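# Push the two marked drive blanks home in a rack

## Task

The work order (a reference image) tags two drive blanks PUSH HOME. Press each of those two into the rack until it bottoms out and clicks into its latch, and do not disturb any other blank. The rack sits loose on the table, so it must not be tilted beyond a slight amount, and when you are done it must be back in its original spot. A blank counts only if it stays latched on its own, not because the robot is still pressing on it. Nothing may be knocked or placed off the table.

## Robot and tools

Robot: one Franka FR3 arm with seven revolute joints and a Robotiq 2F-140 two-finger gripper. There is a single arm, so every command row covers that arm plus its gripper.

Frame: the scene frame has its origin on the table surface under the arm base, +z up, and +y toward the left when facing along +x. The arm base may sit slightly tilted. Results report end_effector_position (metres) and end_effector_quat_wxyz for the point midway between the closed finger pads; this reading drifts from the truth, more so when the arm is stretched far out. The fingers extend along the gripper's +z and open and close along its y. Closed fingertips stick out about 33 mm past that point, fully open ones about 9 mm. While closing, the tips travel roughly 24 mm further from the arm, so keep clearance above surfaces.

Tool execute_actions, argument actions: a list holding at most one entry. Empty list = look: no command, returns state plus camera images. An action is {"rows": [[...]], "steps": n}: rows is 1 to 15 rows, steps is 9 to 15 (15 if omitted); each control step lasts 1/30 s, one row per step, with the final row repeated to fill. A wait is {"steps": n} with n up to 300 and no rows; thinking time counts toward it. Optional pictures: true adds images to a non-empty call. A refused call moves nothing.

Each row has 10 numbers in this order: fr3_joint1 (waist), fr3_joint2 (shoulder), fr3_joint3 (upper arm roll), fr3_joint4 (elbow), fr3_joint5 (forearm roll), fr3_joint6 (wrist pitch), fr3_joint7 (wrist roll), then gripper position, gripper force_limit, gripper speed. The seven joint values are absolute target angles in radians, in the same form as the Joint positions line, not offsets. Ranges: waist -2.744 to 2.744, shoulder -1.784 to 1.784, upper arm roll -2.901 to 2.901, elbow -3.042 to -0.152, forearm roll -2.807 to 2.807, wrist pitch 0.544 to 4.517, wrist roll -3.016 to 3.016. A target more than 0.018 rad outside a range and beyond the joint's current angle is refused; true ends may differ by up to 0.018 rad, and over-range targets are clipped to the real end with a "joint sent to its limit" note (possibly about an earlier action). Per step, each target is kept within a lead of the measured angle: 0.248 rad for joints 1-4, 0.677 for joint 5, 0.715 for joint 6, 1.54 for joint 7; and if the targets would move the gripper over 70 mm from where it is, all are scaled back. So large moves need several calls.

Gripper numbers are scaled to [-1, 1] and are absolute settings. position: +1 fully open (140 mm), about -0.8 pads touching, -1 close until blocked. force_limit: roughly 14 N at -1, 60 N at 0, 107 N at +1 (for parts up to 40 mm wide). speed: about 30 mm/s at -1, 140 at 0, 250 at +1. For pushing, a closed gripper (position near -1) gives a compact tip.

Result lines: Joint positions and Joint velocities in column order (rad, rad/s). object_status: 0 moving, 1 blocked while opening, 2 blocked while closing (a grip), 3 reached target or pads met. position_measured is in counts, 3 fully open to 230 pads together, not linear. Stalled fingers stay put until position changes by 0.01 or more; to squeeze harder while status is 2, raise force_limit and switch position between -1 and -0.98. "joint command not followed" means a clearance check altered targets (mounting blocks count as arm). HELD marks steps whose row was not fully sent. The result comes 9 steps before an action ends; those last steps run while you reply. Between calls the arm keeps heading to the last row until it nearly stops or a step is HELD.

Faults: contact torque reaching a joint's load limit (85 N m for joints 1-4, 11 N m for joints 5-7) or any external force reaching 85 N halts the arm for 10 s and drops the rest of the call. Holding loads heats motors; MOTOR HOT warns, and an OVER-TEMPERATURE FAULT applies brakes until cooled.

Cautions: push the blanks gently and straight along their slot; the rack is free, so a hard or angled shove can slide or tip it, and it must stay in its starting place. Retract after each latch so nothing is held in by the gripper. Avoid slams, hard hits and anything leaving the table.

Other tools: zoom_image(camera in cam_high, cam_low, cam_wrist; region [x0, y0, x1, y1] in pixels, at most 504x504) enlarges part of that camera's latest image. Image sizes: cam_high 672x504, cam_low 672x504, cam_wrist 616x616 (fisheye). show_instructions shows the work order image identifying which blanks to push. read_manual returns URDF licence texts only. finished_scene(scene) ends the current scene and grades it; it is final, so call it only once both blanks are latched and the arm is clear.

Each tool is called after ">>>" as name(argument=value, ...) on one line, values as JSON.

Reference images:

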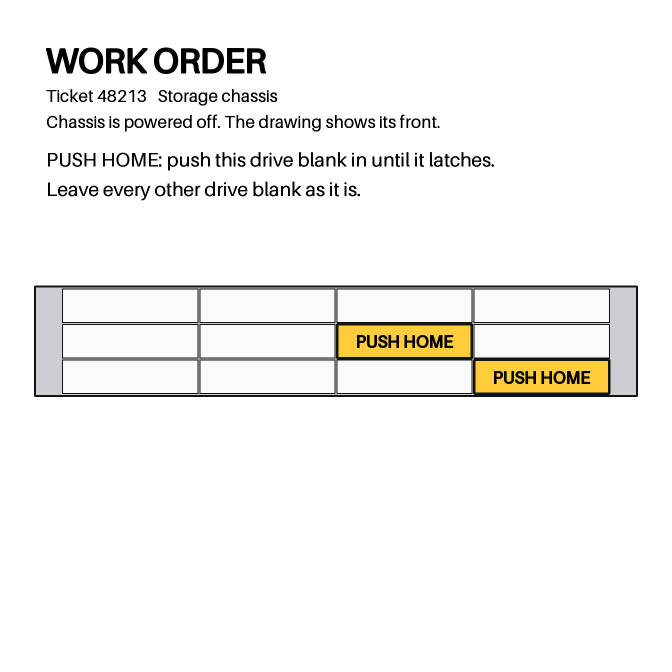

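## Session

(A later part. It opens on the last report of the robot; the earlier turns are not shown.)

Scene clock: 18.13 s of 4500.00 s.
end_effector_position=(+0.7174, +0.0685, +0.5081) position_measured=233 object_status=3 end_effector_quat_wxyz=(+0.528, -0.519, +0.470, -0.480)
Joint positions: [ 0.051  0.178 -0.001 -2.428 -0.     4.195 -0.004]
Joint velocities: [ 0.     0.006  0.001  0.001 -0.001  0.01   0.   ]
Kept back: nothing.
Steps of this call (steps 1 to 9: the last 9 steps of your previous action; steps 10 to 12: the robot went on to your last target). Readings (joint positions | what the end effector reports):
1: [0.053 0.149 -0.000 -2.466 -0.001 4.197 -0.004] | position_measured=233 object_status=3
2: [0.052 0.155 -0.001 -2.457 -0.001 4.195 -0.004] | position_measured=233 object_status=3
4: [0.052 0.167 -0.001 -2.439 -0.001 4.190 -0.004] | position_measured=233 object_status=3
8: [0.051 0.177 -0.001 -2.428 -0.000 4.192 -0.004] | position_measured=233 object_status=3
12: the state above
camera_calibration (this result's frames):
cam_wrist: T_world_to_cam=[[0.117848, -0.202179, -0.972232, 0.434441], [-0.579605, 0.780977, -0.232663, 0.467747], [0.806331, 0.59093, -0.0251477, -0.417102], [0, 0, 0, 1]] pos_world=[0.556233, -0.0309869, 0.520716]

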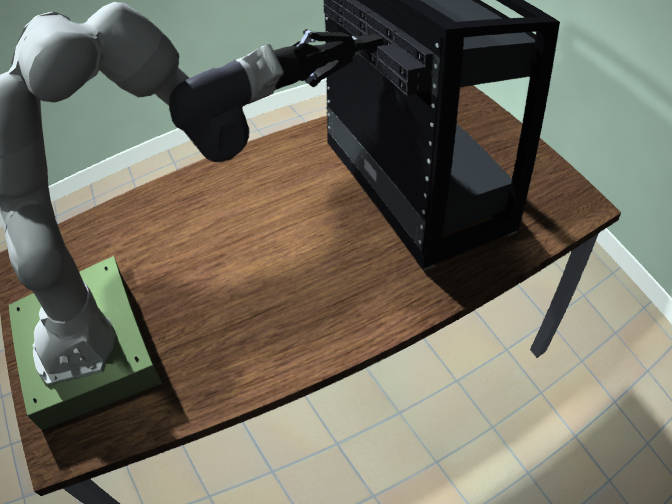

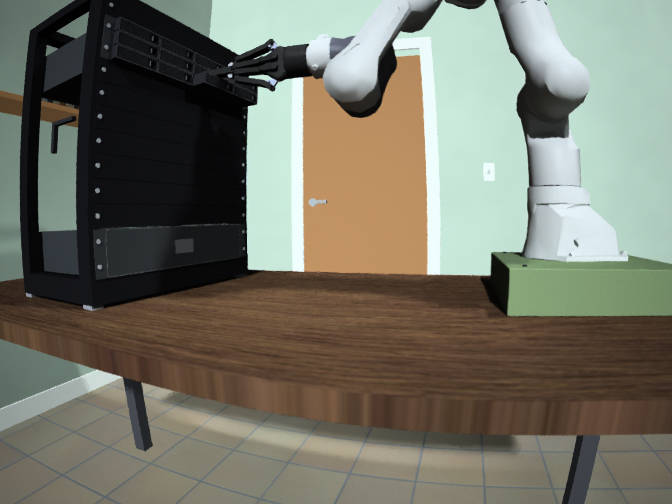

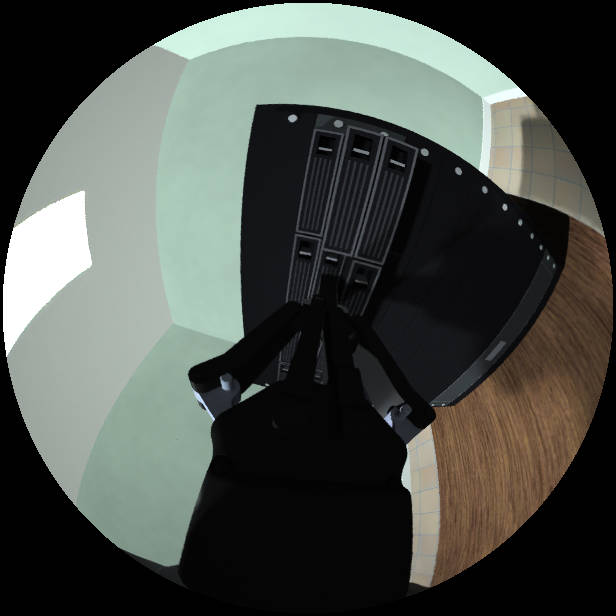

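>>> execute_actions(actions=[{"rows":[[0.052,0.167,0,-2.442,0,4.18,0,-1,0,0],[0.052,0.145,0,-2.475,0,4.19,0,-1,0,0],[0.052,0.122,0,-2.509,0,4.201,0,-1,0,0],[0.052,0.1,0,-2.542,0,4.212,0,-1,0,0],[0.052,0.076,0,-2.575,0,4.222,0,-1,0,0],[0.052,0.053,0,-2.607,0,4.231,0,-1,0,0],[0.052,0.03,0,-2.64,0,4.24,0,-1,0,0],[0.052,0.005,0,-2.672,0,4.248,0,-1,0,0],[0.04,-0.018,0,-2.704,0,4.257,0,-1,0,0]],"steps":12}])

>>> execute_actions(actions=[{"steps":15}], pictures=true)

>>> zoom_image(camera="cam_low", region=[170, 30, 290, 110])

>>> zoom_image(camera="cam_high", region=[280, 0, 440, 110])

Scene clock: 18.97 s of 4500.00 s.
end_effector_position=(+0.7082, +0.0676, +0.5049) position_measured=233 object_status=3 end_effector_quat_wxyz=(+0.525, -0.522, +0.473, -0.478)
Joint positions: [ 0.051  0.155 -0.001 -2.463 -0.     4.195 -0.004]
Joint velocities: [ 0.002 -0.398  0.001 -0.602  0.     0.024  0.   ]
Steps of this call (steps 1 to 22: the robot went on to your last target; steps 23 to 25: the first 3 steps of this action). Readings (joint positions | what the end effector reports):
23: [0.051 0.176 -0.001 -2.432 -0.000 4.196 -0.004] | position_measured=233 object_status=3
24: [0.051 0.168 -0.001 -2.444 -0.000 4.195 -0.004] | position_measured=233 object_status=3
25: the state above

Scene clock: 19.47 s of 4500.00 s.
end_effector_position=(+0.6370, +0.0557, +0.5007) position_measured=233 object_status=3 end_effector_quat_wxyz=(+0.519, -0.524, +0.478, -0.477)
Joint positions: [ 0.043 -0.015 -0.001 -2.702 -0.     4.25  -0.004]
Joint velocities: [-0.002 -0.008  0.002 -0.016  0.     0.028 -0.001]
Kept back: nothing.
Steps of this call (steps 1 to 9: the last 9 steps of your previous action; steps 10 to 15: the robot went on to your last target). Readings (joint positions | what the end effector reports):
1: [0.051 0.139 -0.001 -2.487 -0.000 4.197 -0.004] | position_measured=233 object_status=3
2: [0.051 0.120 -0.001 -2.514 -0.000 4.202 -0.004] | position_measured=233 object_status=3
4: [0.051 0.077 -0.001 -2.573 -0.000 4.213 -0.004] | position_measured=233 object_status=3
8: [0.046 0.002 -0.001 -2.676 -0.000 4.236 -0.004] | position_measured=233 object_status=3
15: the state above
camera_calibration (this result's frames):
cam_wrist: T_world_to_cam=[[0.0924616, -0.204938, -0.974398, 0.451504], [-0.579034, 0.785044, -0.220057, 0.422487], [0.810044, 0.584556, -0.0460794, -0.336433], [0, 0, 0, 1]] pos_world=[0.475412, -0.0424765, 0.517413]

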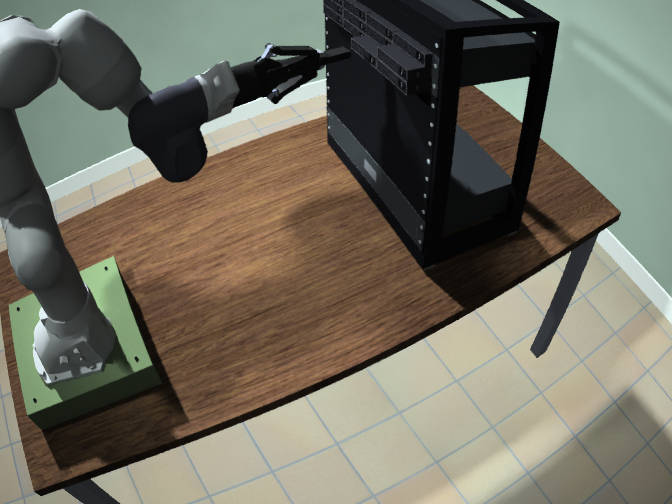

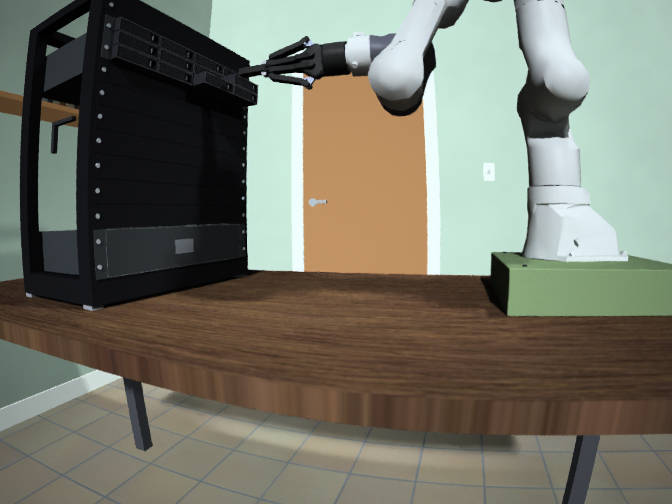

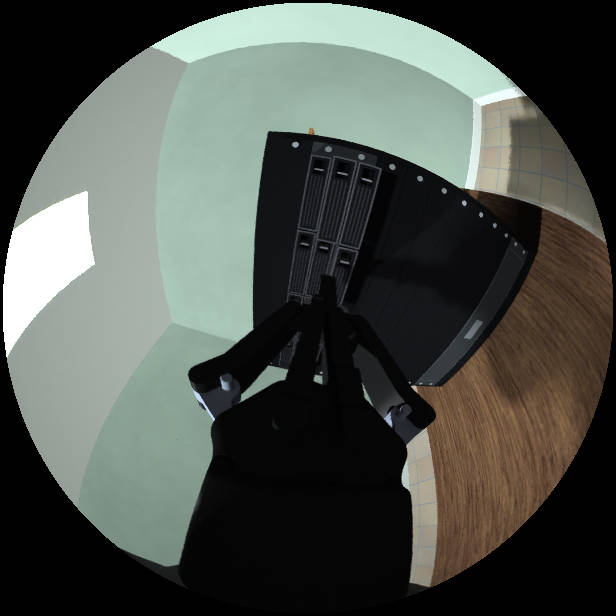

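Region (170, 30, 290, 110) of cam_low's 672x504 image, scaled by 4.200, with more detail than that image has.

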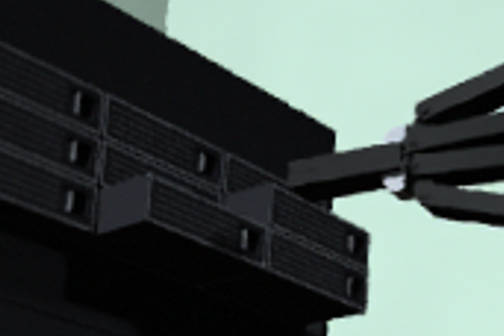

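Region (280, 0, 440, 110) of cam_high's 672x504 image, scaled by 3.150, with more detail than that image has; it fills the top 346 rows of this view, and the rest is white.

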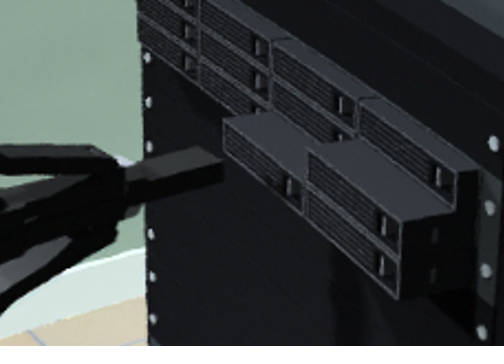

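>>> execute_actions(actions=[{"rows":[[0.02,0,0,-2.704,0,4.275,0,-1,0,0],[-0.01,0.025,0,-2.704,0,4.3,0,-1,0,0],[-0.04,0.05,0,-2.703,0,4.325,0,-1,0,0],[-0.07,0.075,0,-2.702,0,4.35,0,-1,0,0],[-0.093,0.094,0,-2.701,0,4.366,0,-1,0,0]],"steps":15}])

>>> execute_actions(actions=[{"rows":[[-0.093,0.094,0,-2.701,0,4.366,0,-1,0,0],[-0.093,0.094,0,-2.701,0,4.366,0,-1,0,0],[-0.093,0.104,0,-2.685,0,4.36,0,-1,0,0],[-0.093,0.114,0,-2.669,0,4.354,0,-1,0,0],[-0.093,0.124,0,-2.653,0,4.348,0,-1,0,0],[-0.093,0.134,0,-2.637,0,4.342,0,-1,0,0]],"steps":12}])

>>> execute_actions(actions=[{"steps":18}], pictures=true)

>>> zoom_image(camera="cam_low", region=[170, 30, 290, 110])

>>> zoom_image(camera="cam_high", region=[290, 10, 450, 120])

Scene clock: 21.43 s of 4500.00 s.
end_effector_position=(+0.6408, -0.0068, +0.4700) position_measured=233 object_status=3 end_effector_quat_wxyz=(+0.491, -0.504, +0.507, -0.497)
Joint positions: [-0.057  0.065  0.001 -2.701 -0.001  4.313 -0.004]
Joint velocities: [-0.52   0.473 -0.091 -0.024  0.006  0.28   0.   ]
Steps of this call (steps 1 to 15: the robot went on to your last target; steps 16 to 53: nothing new was sent; steps 54 to 59: the first 6 steps of this action). Readings (joint positions | what the end effector reports):
54: [0.039 -0.014 0.001 -2.703 -0.000 4.258 -0.004] | position_measured=233 object_status=3
55: [0.028 -0.006 0.003 -2.702 -0.001 4.266 -0.004] | position_measured=233 object_status=3
57: [-0.013 0.026 0.005 -2.701 -0.001 4.289 -0.004] | position_measured=233 object_status=3
59: the state above

Scene clock: 21.83 s of 4500.00 s.
end_effector_position=(+0.6387, -0.0302, +0.4668) position_measured=233 object_status=3 end_effector_quat_wxyz=(+0.487, -0.490, +0.512, -0.511)
Joint positions: [-0.09   0.094 -0.002 -2.699 -0.001  4.358 -0.004]
Joint velocities: [ 0.     0.091  0.003  0.156  0.002 -0.001  0.   ]
Steps of this call (steps 1 to 9: the last 9 steps of your previous action; steps 10 to 12: the first 3 steps of this action). Readings (joint positions | what the end effector reports):
10: [-0.090 0.092 -0.002 -2.702 -0.001 4.356 -0.004] | position_measured=233 object_status=3
11: [-0.090 0.092 -0.002 -2.702 -0.001 4.358 -0.004] | position_measured=233 object_status=3
12: the state above

Scene clock: 22.43 s of 4500.00 s.
end_effector_position=(+0.6568, -0.0311, +0.4702) position_measured=233 object_status=3 end_effector_quat_wxyz=(+0.489, -0.488, +0.510, -0.513)
Joint positions: [-0.09   0.131 -0.002 -2.638 -0.001  4.345 -0.004]
Joint velocities: [ 0.001  0.     0.    -0.     0.001 -0.002  0.   ]
Kept back: nothing.
Steps of this call (steps 1 to 9: the last 9 steps of your previous action; steps 10 to 18: the robot went on to your last target). Readings (joint positions | what the end effector reports):
1: [-0.090 0.099 -0.002 -2.690 -0.001 4.358 -0.004] | position_measured=233 object_status=3
2: [-0.090 0.106 -0.002 -2.679 -0.001 4.357 -0.004] | position_measured=233 object_status=3
4: [-0.090 0.120 -0.002 -2.656 -0.001 4.353 -0.004] | position_measured=233 object_status=3
8: [-0.090 0.130 -0.002 -2.641 -0.001 4.348 -0.004] | position_measured=233 object_status=3
18: the state above
camera_calibration (this result's frames):
cam_wrist: T_world_to_cam=[[0.0747515, -0.216156, -0.973493, 0.413065], [-0.466073, 0.855464, -0.225737, 0.426035], [0.881583, 0.470593, -0.0367975, -0.358003], [0, 0, 0, 1]] pos_world=[0.483295, -0.106697, 0.485115]

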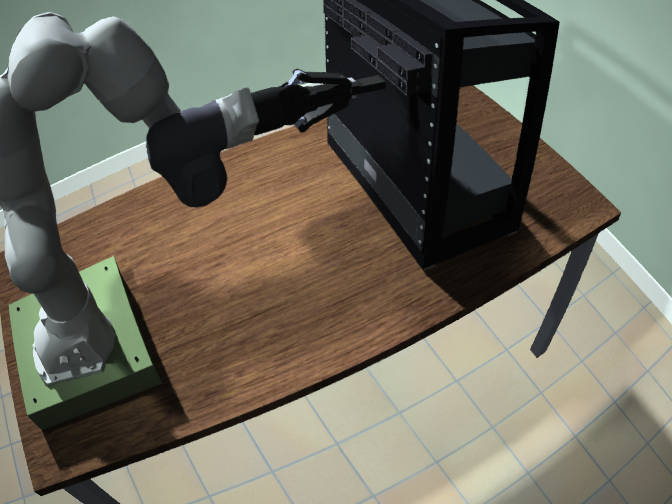

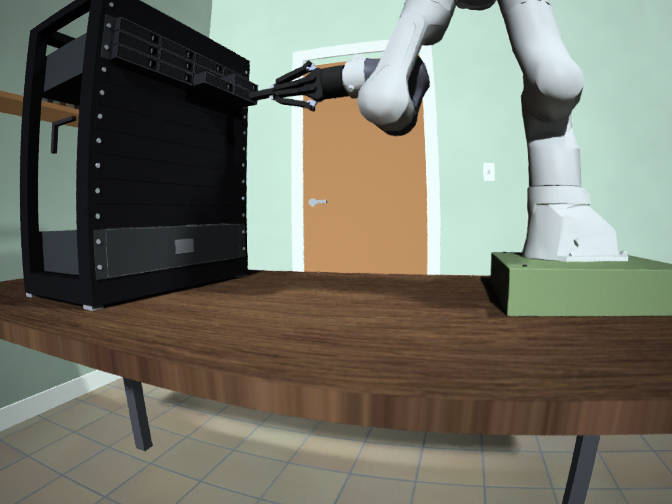

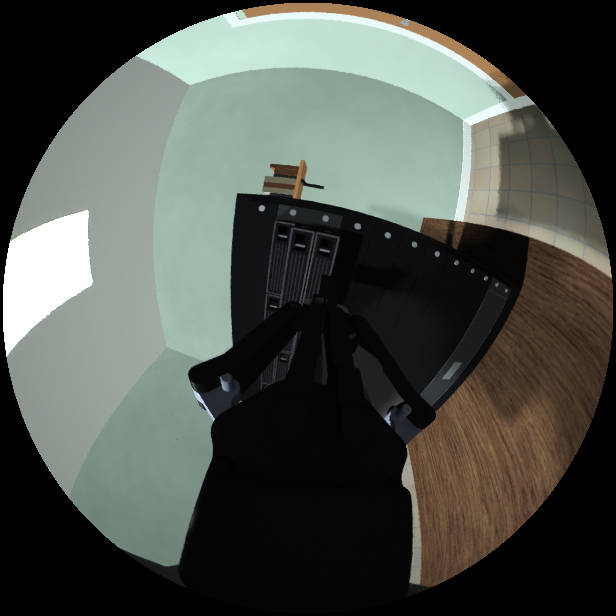

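Region (170, 30, 290, 110) of cam_low's 672x504 image, scaled by 4.200, with more detail than that image has.

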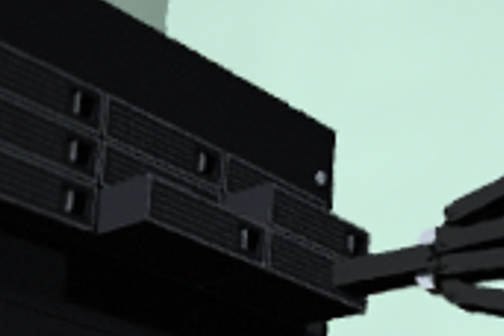

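Region (290, 10, 450, 120) of cam_high's 672x504 image, scaled by 3.150, with more detail than that image has; it fills the top 346 rows of this view, and the rest is white.

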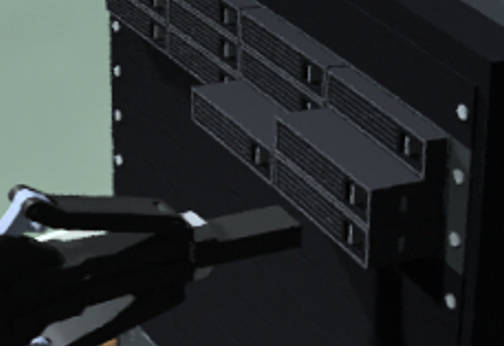

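>>> execute_actions(actions=[{"rows":[[-0.093,0.144,0,-2.621,0,4.336,0,-1,0,0],[-0.093,0.154,0,-2.605,0,4.33,0,-1,0,0],[-0.093,0.164,0,-2.589,0,4.324,0,-1,0,0],[-0.093,0.175,0,-2.572,0,4.318,0,-1,0,0],[-0.093,0.181,0,-2.562,0,4.314,0,-1,0,0],[-0.093,0.187,0,-2.552,0,4.31,0,-1,0,0],[-0.093,0.193,0,-2.542,0,4.307,0,-1,0,0],[-0.093,0.2,0,-2.532,0,4.303,0,-1,0,0],[-0.093,0.206,0,-2.522,0,4.299,0,-1,0,0],[-0.093,0.212,0,-2.512,0,4.295,0,-1,0,0],[-0.093,0.218,0,-2.502,0,4.291,0,-1,0,0],[-0.093,0.224,0,-2.492,0,4.287,0,-1,0,0],[-0.093,0.23,0,-2.482,0,4.283,0,-1,0,0],[-0.093,0.236,0,-2.472,0,4.28,0,-1,0,0]],"steps":15}])

>>> execute_actions(actions=[{"rows":[[-0.093,0.242,0,-2.462,0,4.276,0,-1,0,0],[-0.093,0.248,0,-2.453,0,4.272,0,-1,0,0],[-0.093,0.254,0,-2.444,0,4.269,0,-1,0,0],[-0.093,0.26,0,-2.434,0,4.265,0,-1,0,0],[-0.093,0.267,0,-2.423,0,4.261,0,-1,0,0]],"steps":12}])

>>> execute_actions(actions=[{"steps":14}], pictures=true)

>>> zoom_image(camera="cam_high", region=[290, 10, 450, 120])

Scene clock: 23.70 s of 4500.00 s.
end_effector_position=(+0.6751, -0.0319, +0.4727) position_measured=233 object_status=3 end_effector_quat_wxyz=(+0.491, -0.486, +0.508, -0.515)
Joint positions: [-0.09   0.17  -0.002 -2.577 -0.001  4.329 -0.004]
Joint velocities: [ 0.     0.207 -0.     0.327  0.    -0.108  0.001]
Steps of this call (steps 1 to 15: the robot went on to your last target; steps 16 to 32: nothing new was sent; steps 33 to 38: the first 6 steps of this action). Readings (joint positions | what the end effector reports):
33: [-0.090 0.134 -0.002 -2.634 -0.001 4.344 -0.004] | position_measured=233 object_status=3
34: [-0.090 0.139 -0.002 -2.626 -0.001 4.342 -0.004] | position_measured=233 object_status=3
36: [-0.090 0.154 -0.002 -2.602 -0.001 4.336 -0.004] | position_measured=233 object_status=3
38: the state above

Scene clock: 24.10 s of 4500.00 s.
end_effector_position=(+0.7087, -0.0344, +0.4729) position_measured=233 object_status=3 end_effector_quat_wxyz=(+0.491, -0.485, +0.507, -0.516)
Joint positions: [-0.092  0.24  -0.002 -2.465 -0.001  4.289 -0.003]
Joint velocities: [-0.003  0.15   0.001  0.241  0.    -0.087 -0.   ]
Steps of this call (steps 1 to 9: the last 9 steps of your previous action; steps 10 to 12: the first 3 steps of this action). Readings (joint positions | what the end effector reports):
10: [-0.092 0.230 -0.002 -2.481 -0.001 4.295 -0.003] | position_measured=233 object_status=3
11: [-0.092 0.234 -0.002 -2.473 -0.001 4.292 -0.003] | position_measured=233 object_status=3
12: the state above

Scene clock: 34.27 s of 4500.00 s.
end_effector_position=(+0.7102, -0.0346, +0.4727) position_measured=233 object_status=3 end_effector_quat_wxyz=(+0.492, -0.484, +0.506, -0.518)
Joint positions: [-0.092  0.25  -0.002 -2.457 -0.     4.298 -0.003]
Joint velocities: [ 0.002 -0.     0.001 -0.001 -0.001 -0.     0.   ]
FORCE FAULT: contact force on the arm reached its limit, and the arm stopped for 10 seconds. The contact can be on any part of the arm, not only on its tool. The arm's remaining commands of this call were not run. The arm holds still and accepts commands again. Move the arm away from the contact; if what it grips holds it there, let go first. Pushing or pulling that hard again can fault the arm again.
Kept back: nothing.
The stop began at step 5 of this call (marked STOPPED below). From that step on the arm followed nothing that you had sent. 5 steps, steps kept back included, did not run and will not run. Nothing is kept back now, and the robot has no last target.
Steps of this call (steps 1 to 4: the first 4 steps of the 9 kept back from your previous action; steps 5 to 305: the stop). Readings (joint positions | what the end effector reports):
1: [-0.092 0.245 -0.002 -2.457 -0.000 4.287 -0.003] | position_measured=233 object_status=3
2: [-0.092 0.248 -0.002 -2.454 -0.000 4.289 -0.003] | position_measured=233 object_status=3
4: [-0.092 0.250 -0.002 -2.456 -0.000 4.297 -0.003] | position_measured=233 object_status=3
5: [-0.092 0.250 -0.002 -2.458 -0.000 4.298 -0.003] | position_measured=233 object_status=3 STOPPED
8: [-0.092 0.250 -0.002 -2.457 -0.000 4.298 -0.003] | position_measured=233 object_status=3
305: the state above
camera_calibration (this result's frames):
cam_wrist: T_world_to_cam=[[0.0896744, -0.217149, -0.972011, 0.39944], [-0.461138, 0.855981, -0.23377, 0.454838], [0.882786, 0.469194, -0.0233759, -0.410588], [0, 0, 0, 1]] pos_world=[0.536384, -0.109949, 0.484989]

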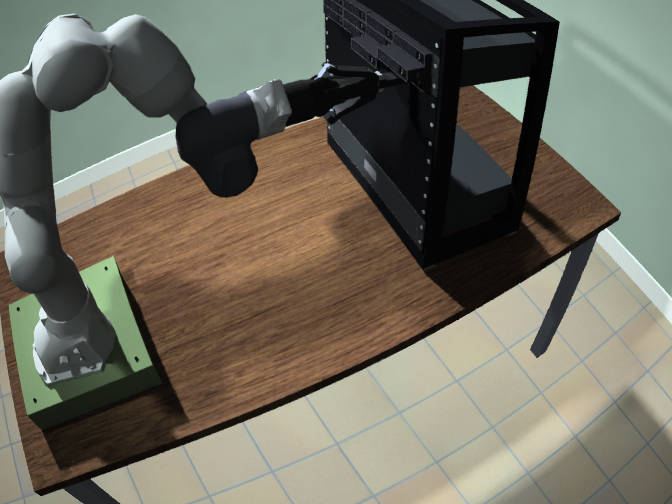

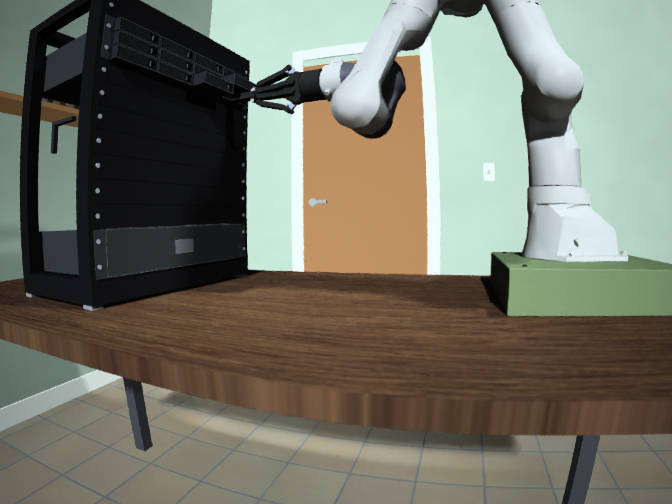

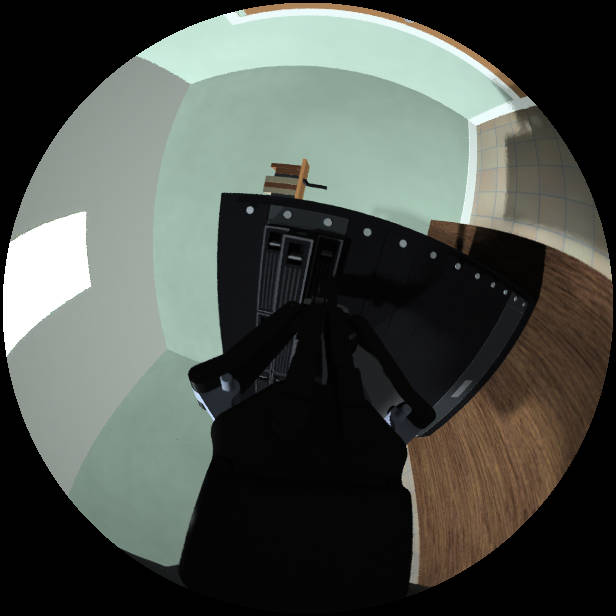

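Region (290, 10, 450, 120) of cam_high's 672x504 image, scaled by 3.150, with more detail than that image has; it fills the top 346 rows of this view, and the rest is white.

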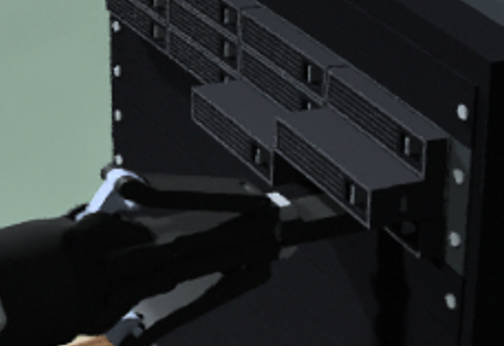

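Overpushed at the stop. Retreat.

>>> execute_actions(actions=[{"rows":[[-0.093,0.236,0,-2.472,0,4.28,0,-1,0,0],[-0.093,0.218,0,-2.502,0,4.291,0,-1,0,0],[-0.093,0.2,0,-2.532,0,4.303,0,-1,0,0],[-0.093,0.181,0,-2.562,0,4.314,0,-1,0,0],[-0.093,0.164,0,-2.589,0,4.324,0,-1,0,0],[-0.093,0.144,0,-2.621,0,4.336,0,-1,0,0],[-0.093,0.124,0,-2.653,0,4.348,0,-1,0,0],[-0.093,0.104,0,-2.685,0,4.36,0,-1,0,0],[-0.093,0.094,0,-2.701,0,4.366,0,-1,0,0]],"steps":12}])

>>> execute_actions(actions=[{"steps":15}], pictures=true)

>>> zoom_image(camera="cam_high", region=[290, 10, 450, 120])

>>> zoom_image(camera="cam_low", region=[170, 30, 290, 110])

Scene clock: 35.00 s of 4500.00 s.
end_effector_position=(+0.7019, -0.0342, +0.4689) position_measured=233 object_status=3 end_effector_quat_wxyz=(+0.489, -0.487, +0.510, -0.514)
Joint positions: [-0.092  0.229 -0.002 -2.49  -0.     4.295 -0.003]
Joint velocities: [-0.001 -0.346  0.001 -0.551  0.     0.039 -0.003]
Steps of this call (steps 1 to 19: nothing new was sent; steps 20 to 22: the first 3 steps of this action). Readings (joint positions | what the end effector reports):
20: [-0.092 0.247 -0.002 -2.461 -0.000 4.295 -0.003] | position_measured=233 object_status=3
21: [-0.092 0.240 -0.002 -2.472 -0.000 4.294 -0.003] | position_measured=233 object_status=3
22: the state above

Scene clock: 35.50 s of 4500.00 s.
end_effector_position=(+0.6388, -0.0312, +0.4649) position_measured=233 object_status=3 end_effector_quat_wxyz=(+0.485, -0.490, +0.513, -0.510)
Joint positions: [-0.092  0.097 -0.002 -2.699 -0.     4.358 -0.003]
Joint velocities: [ 0.    -0.006  0.    -0.012  0.001  0.032  0.001]
Kept back: nothing.
Steps of this call (steps 1 to 9: the last 9 steps of your previous action; steps 10 to 15: the robot went on to your last target). Readings (joint positions | what the end effector reports):
1: [-0.092 0.215 -0.002 -2.512 -0.000 4.298 -0.003] | position_measured=233 object_status=3
2: [-0.092 0.200 -0.002 -2.536 -0.000 4.302 -0.003] | position_measured=233 object_status=3
4: [-0.092 0.165 -0.002 -2.591 -0.000 4.314 -0.003] | position_measured=233 object_status=3
8: [-0.092 0.109 -0.002 -2.679 -0.000 4.341 -0.003] | position_measured=233 object_status=3
15: the state above
camera_calibration (this result's frames):
cam_wrist: T_world_to_cam=[[0.0625721, -0.215538, -0.974489, 0.417502], [-0.467472, 0.856343, -0.219423, 0.414511], [0.88179, 0.469276, -0.047175, -0.337584], [0, 0, 0, 1]] pos_world=[0.465327, -0.106556, 0.481878]

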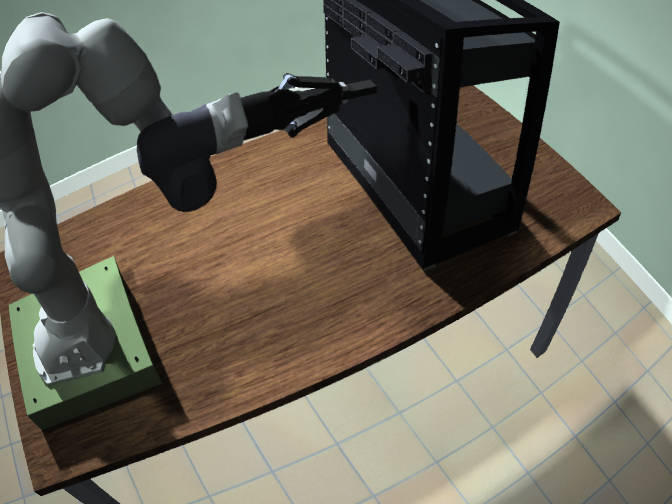

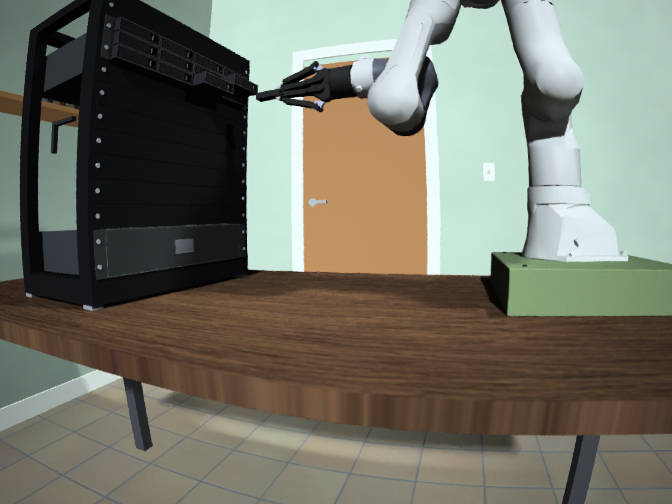

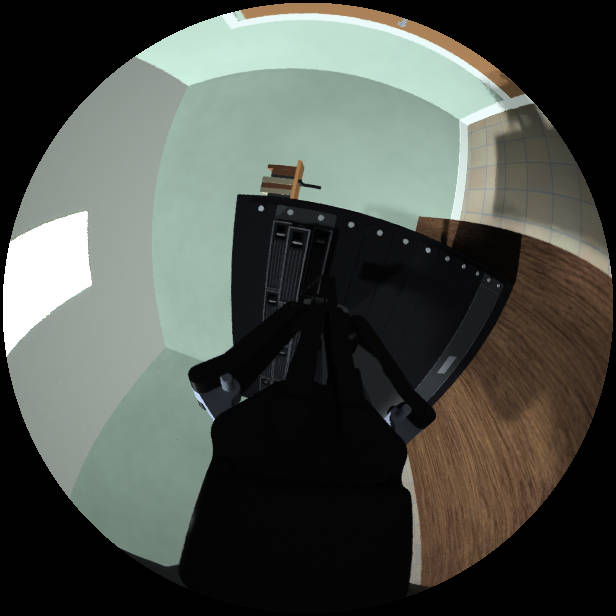

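Region (290, 10, 450, 120) of cam_high's 672x504 image, scaled by 3.150, with more detail than that image has; it fills the top 346 rows of this view, and the rest is white.

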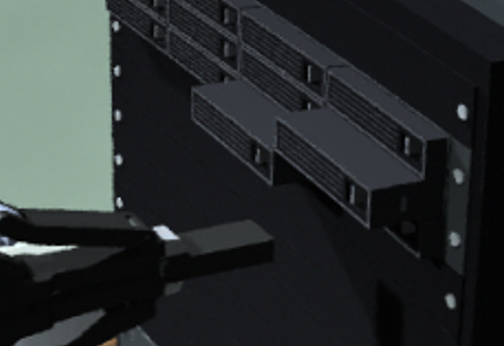

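Region (170, 30, 290, 110) of cam_low's 672x504 image, scaled by 4.200, with more detail than that image has.

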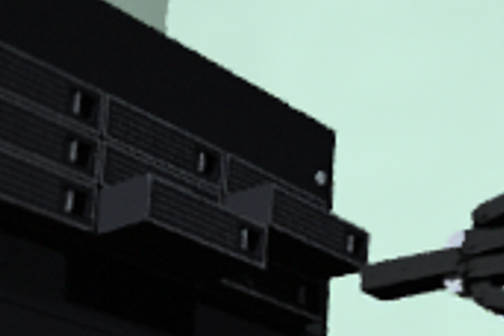

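>>> finished_scene(scene=1)

The scene is finished: the task was done.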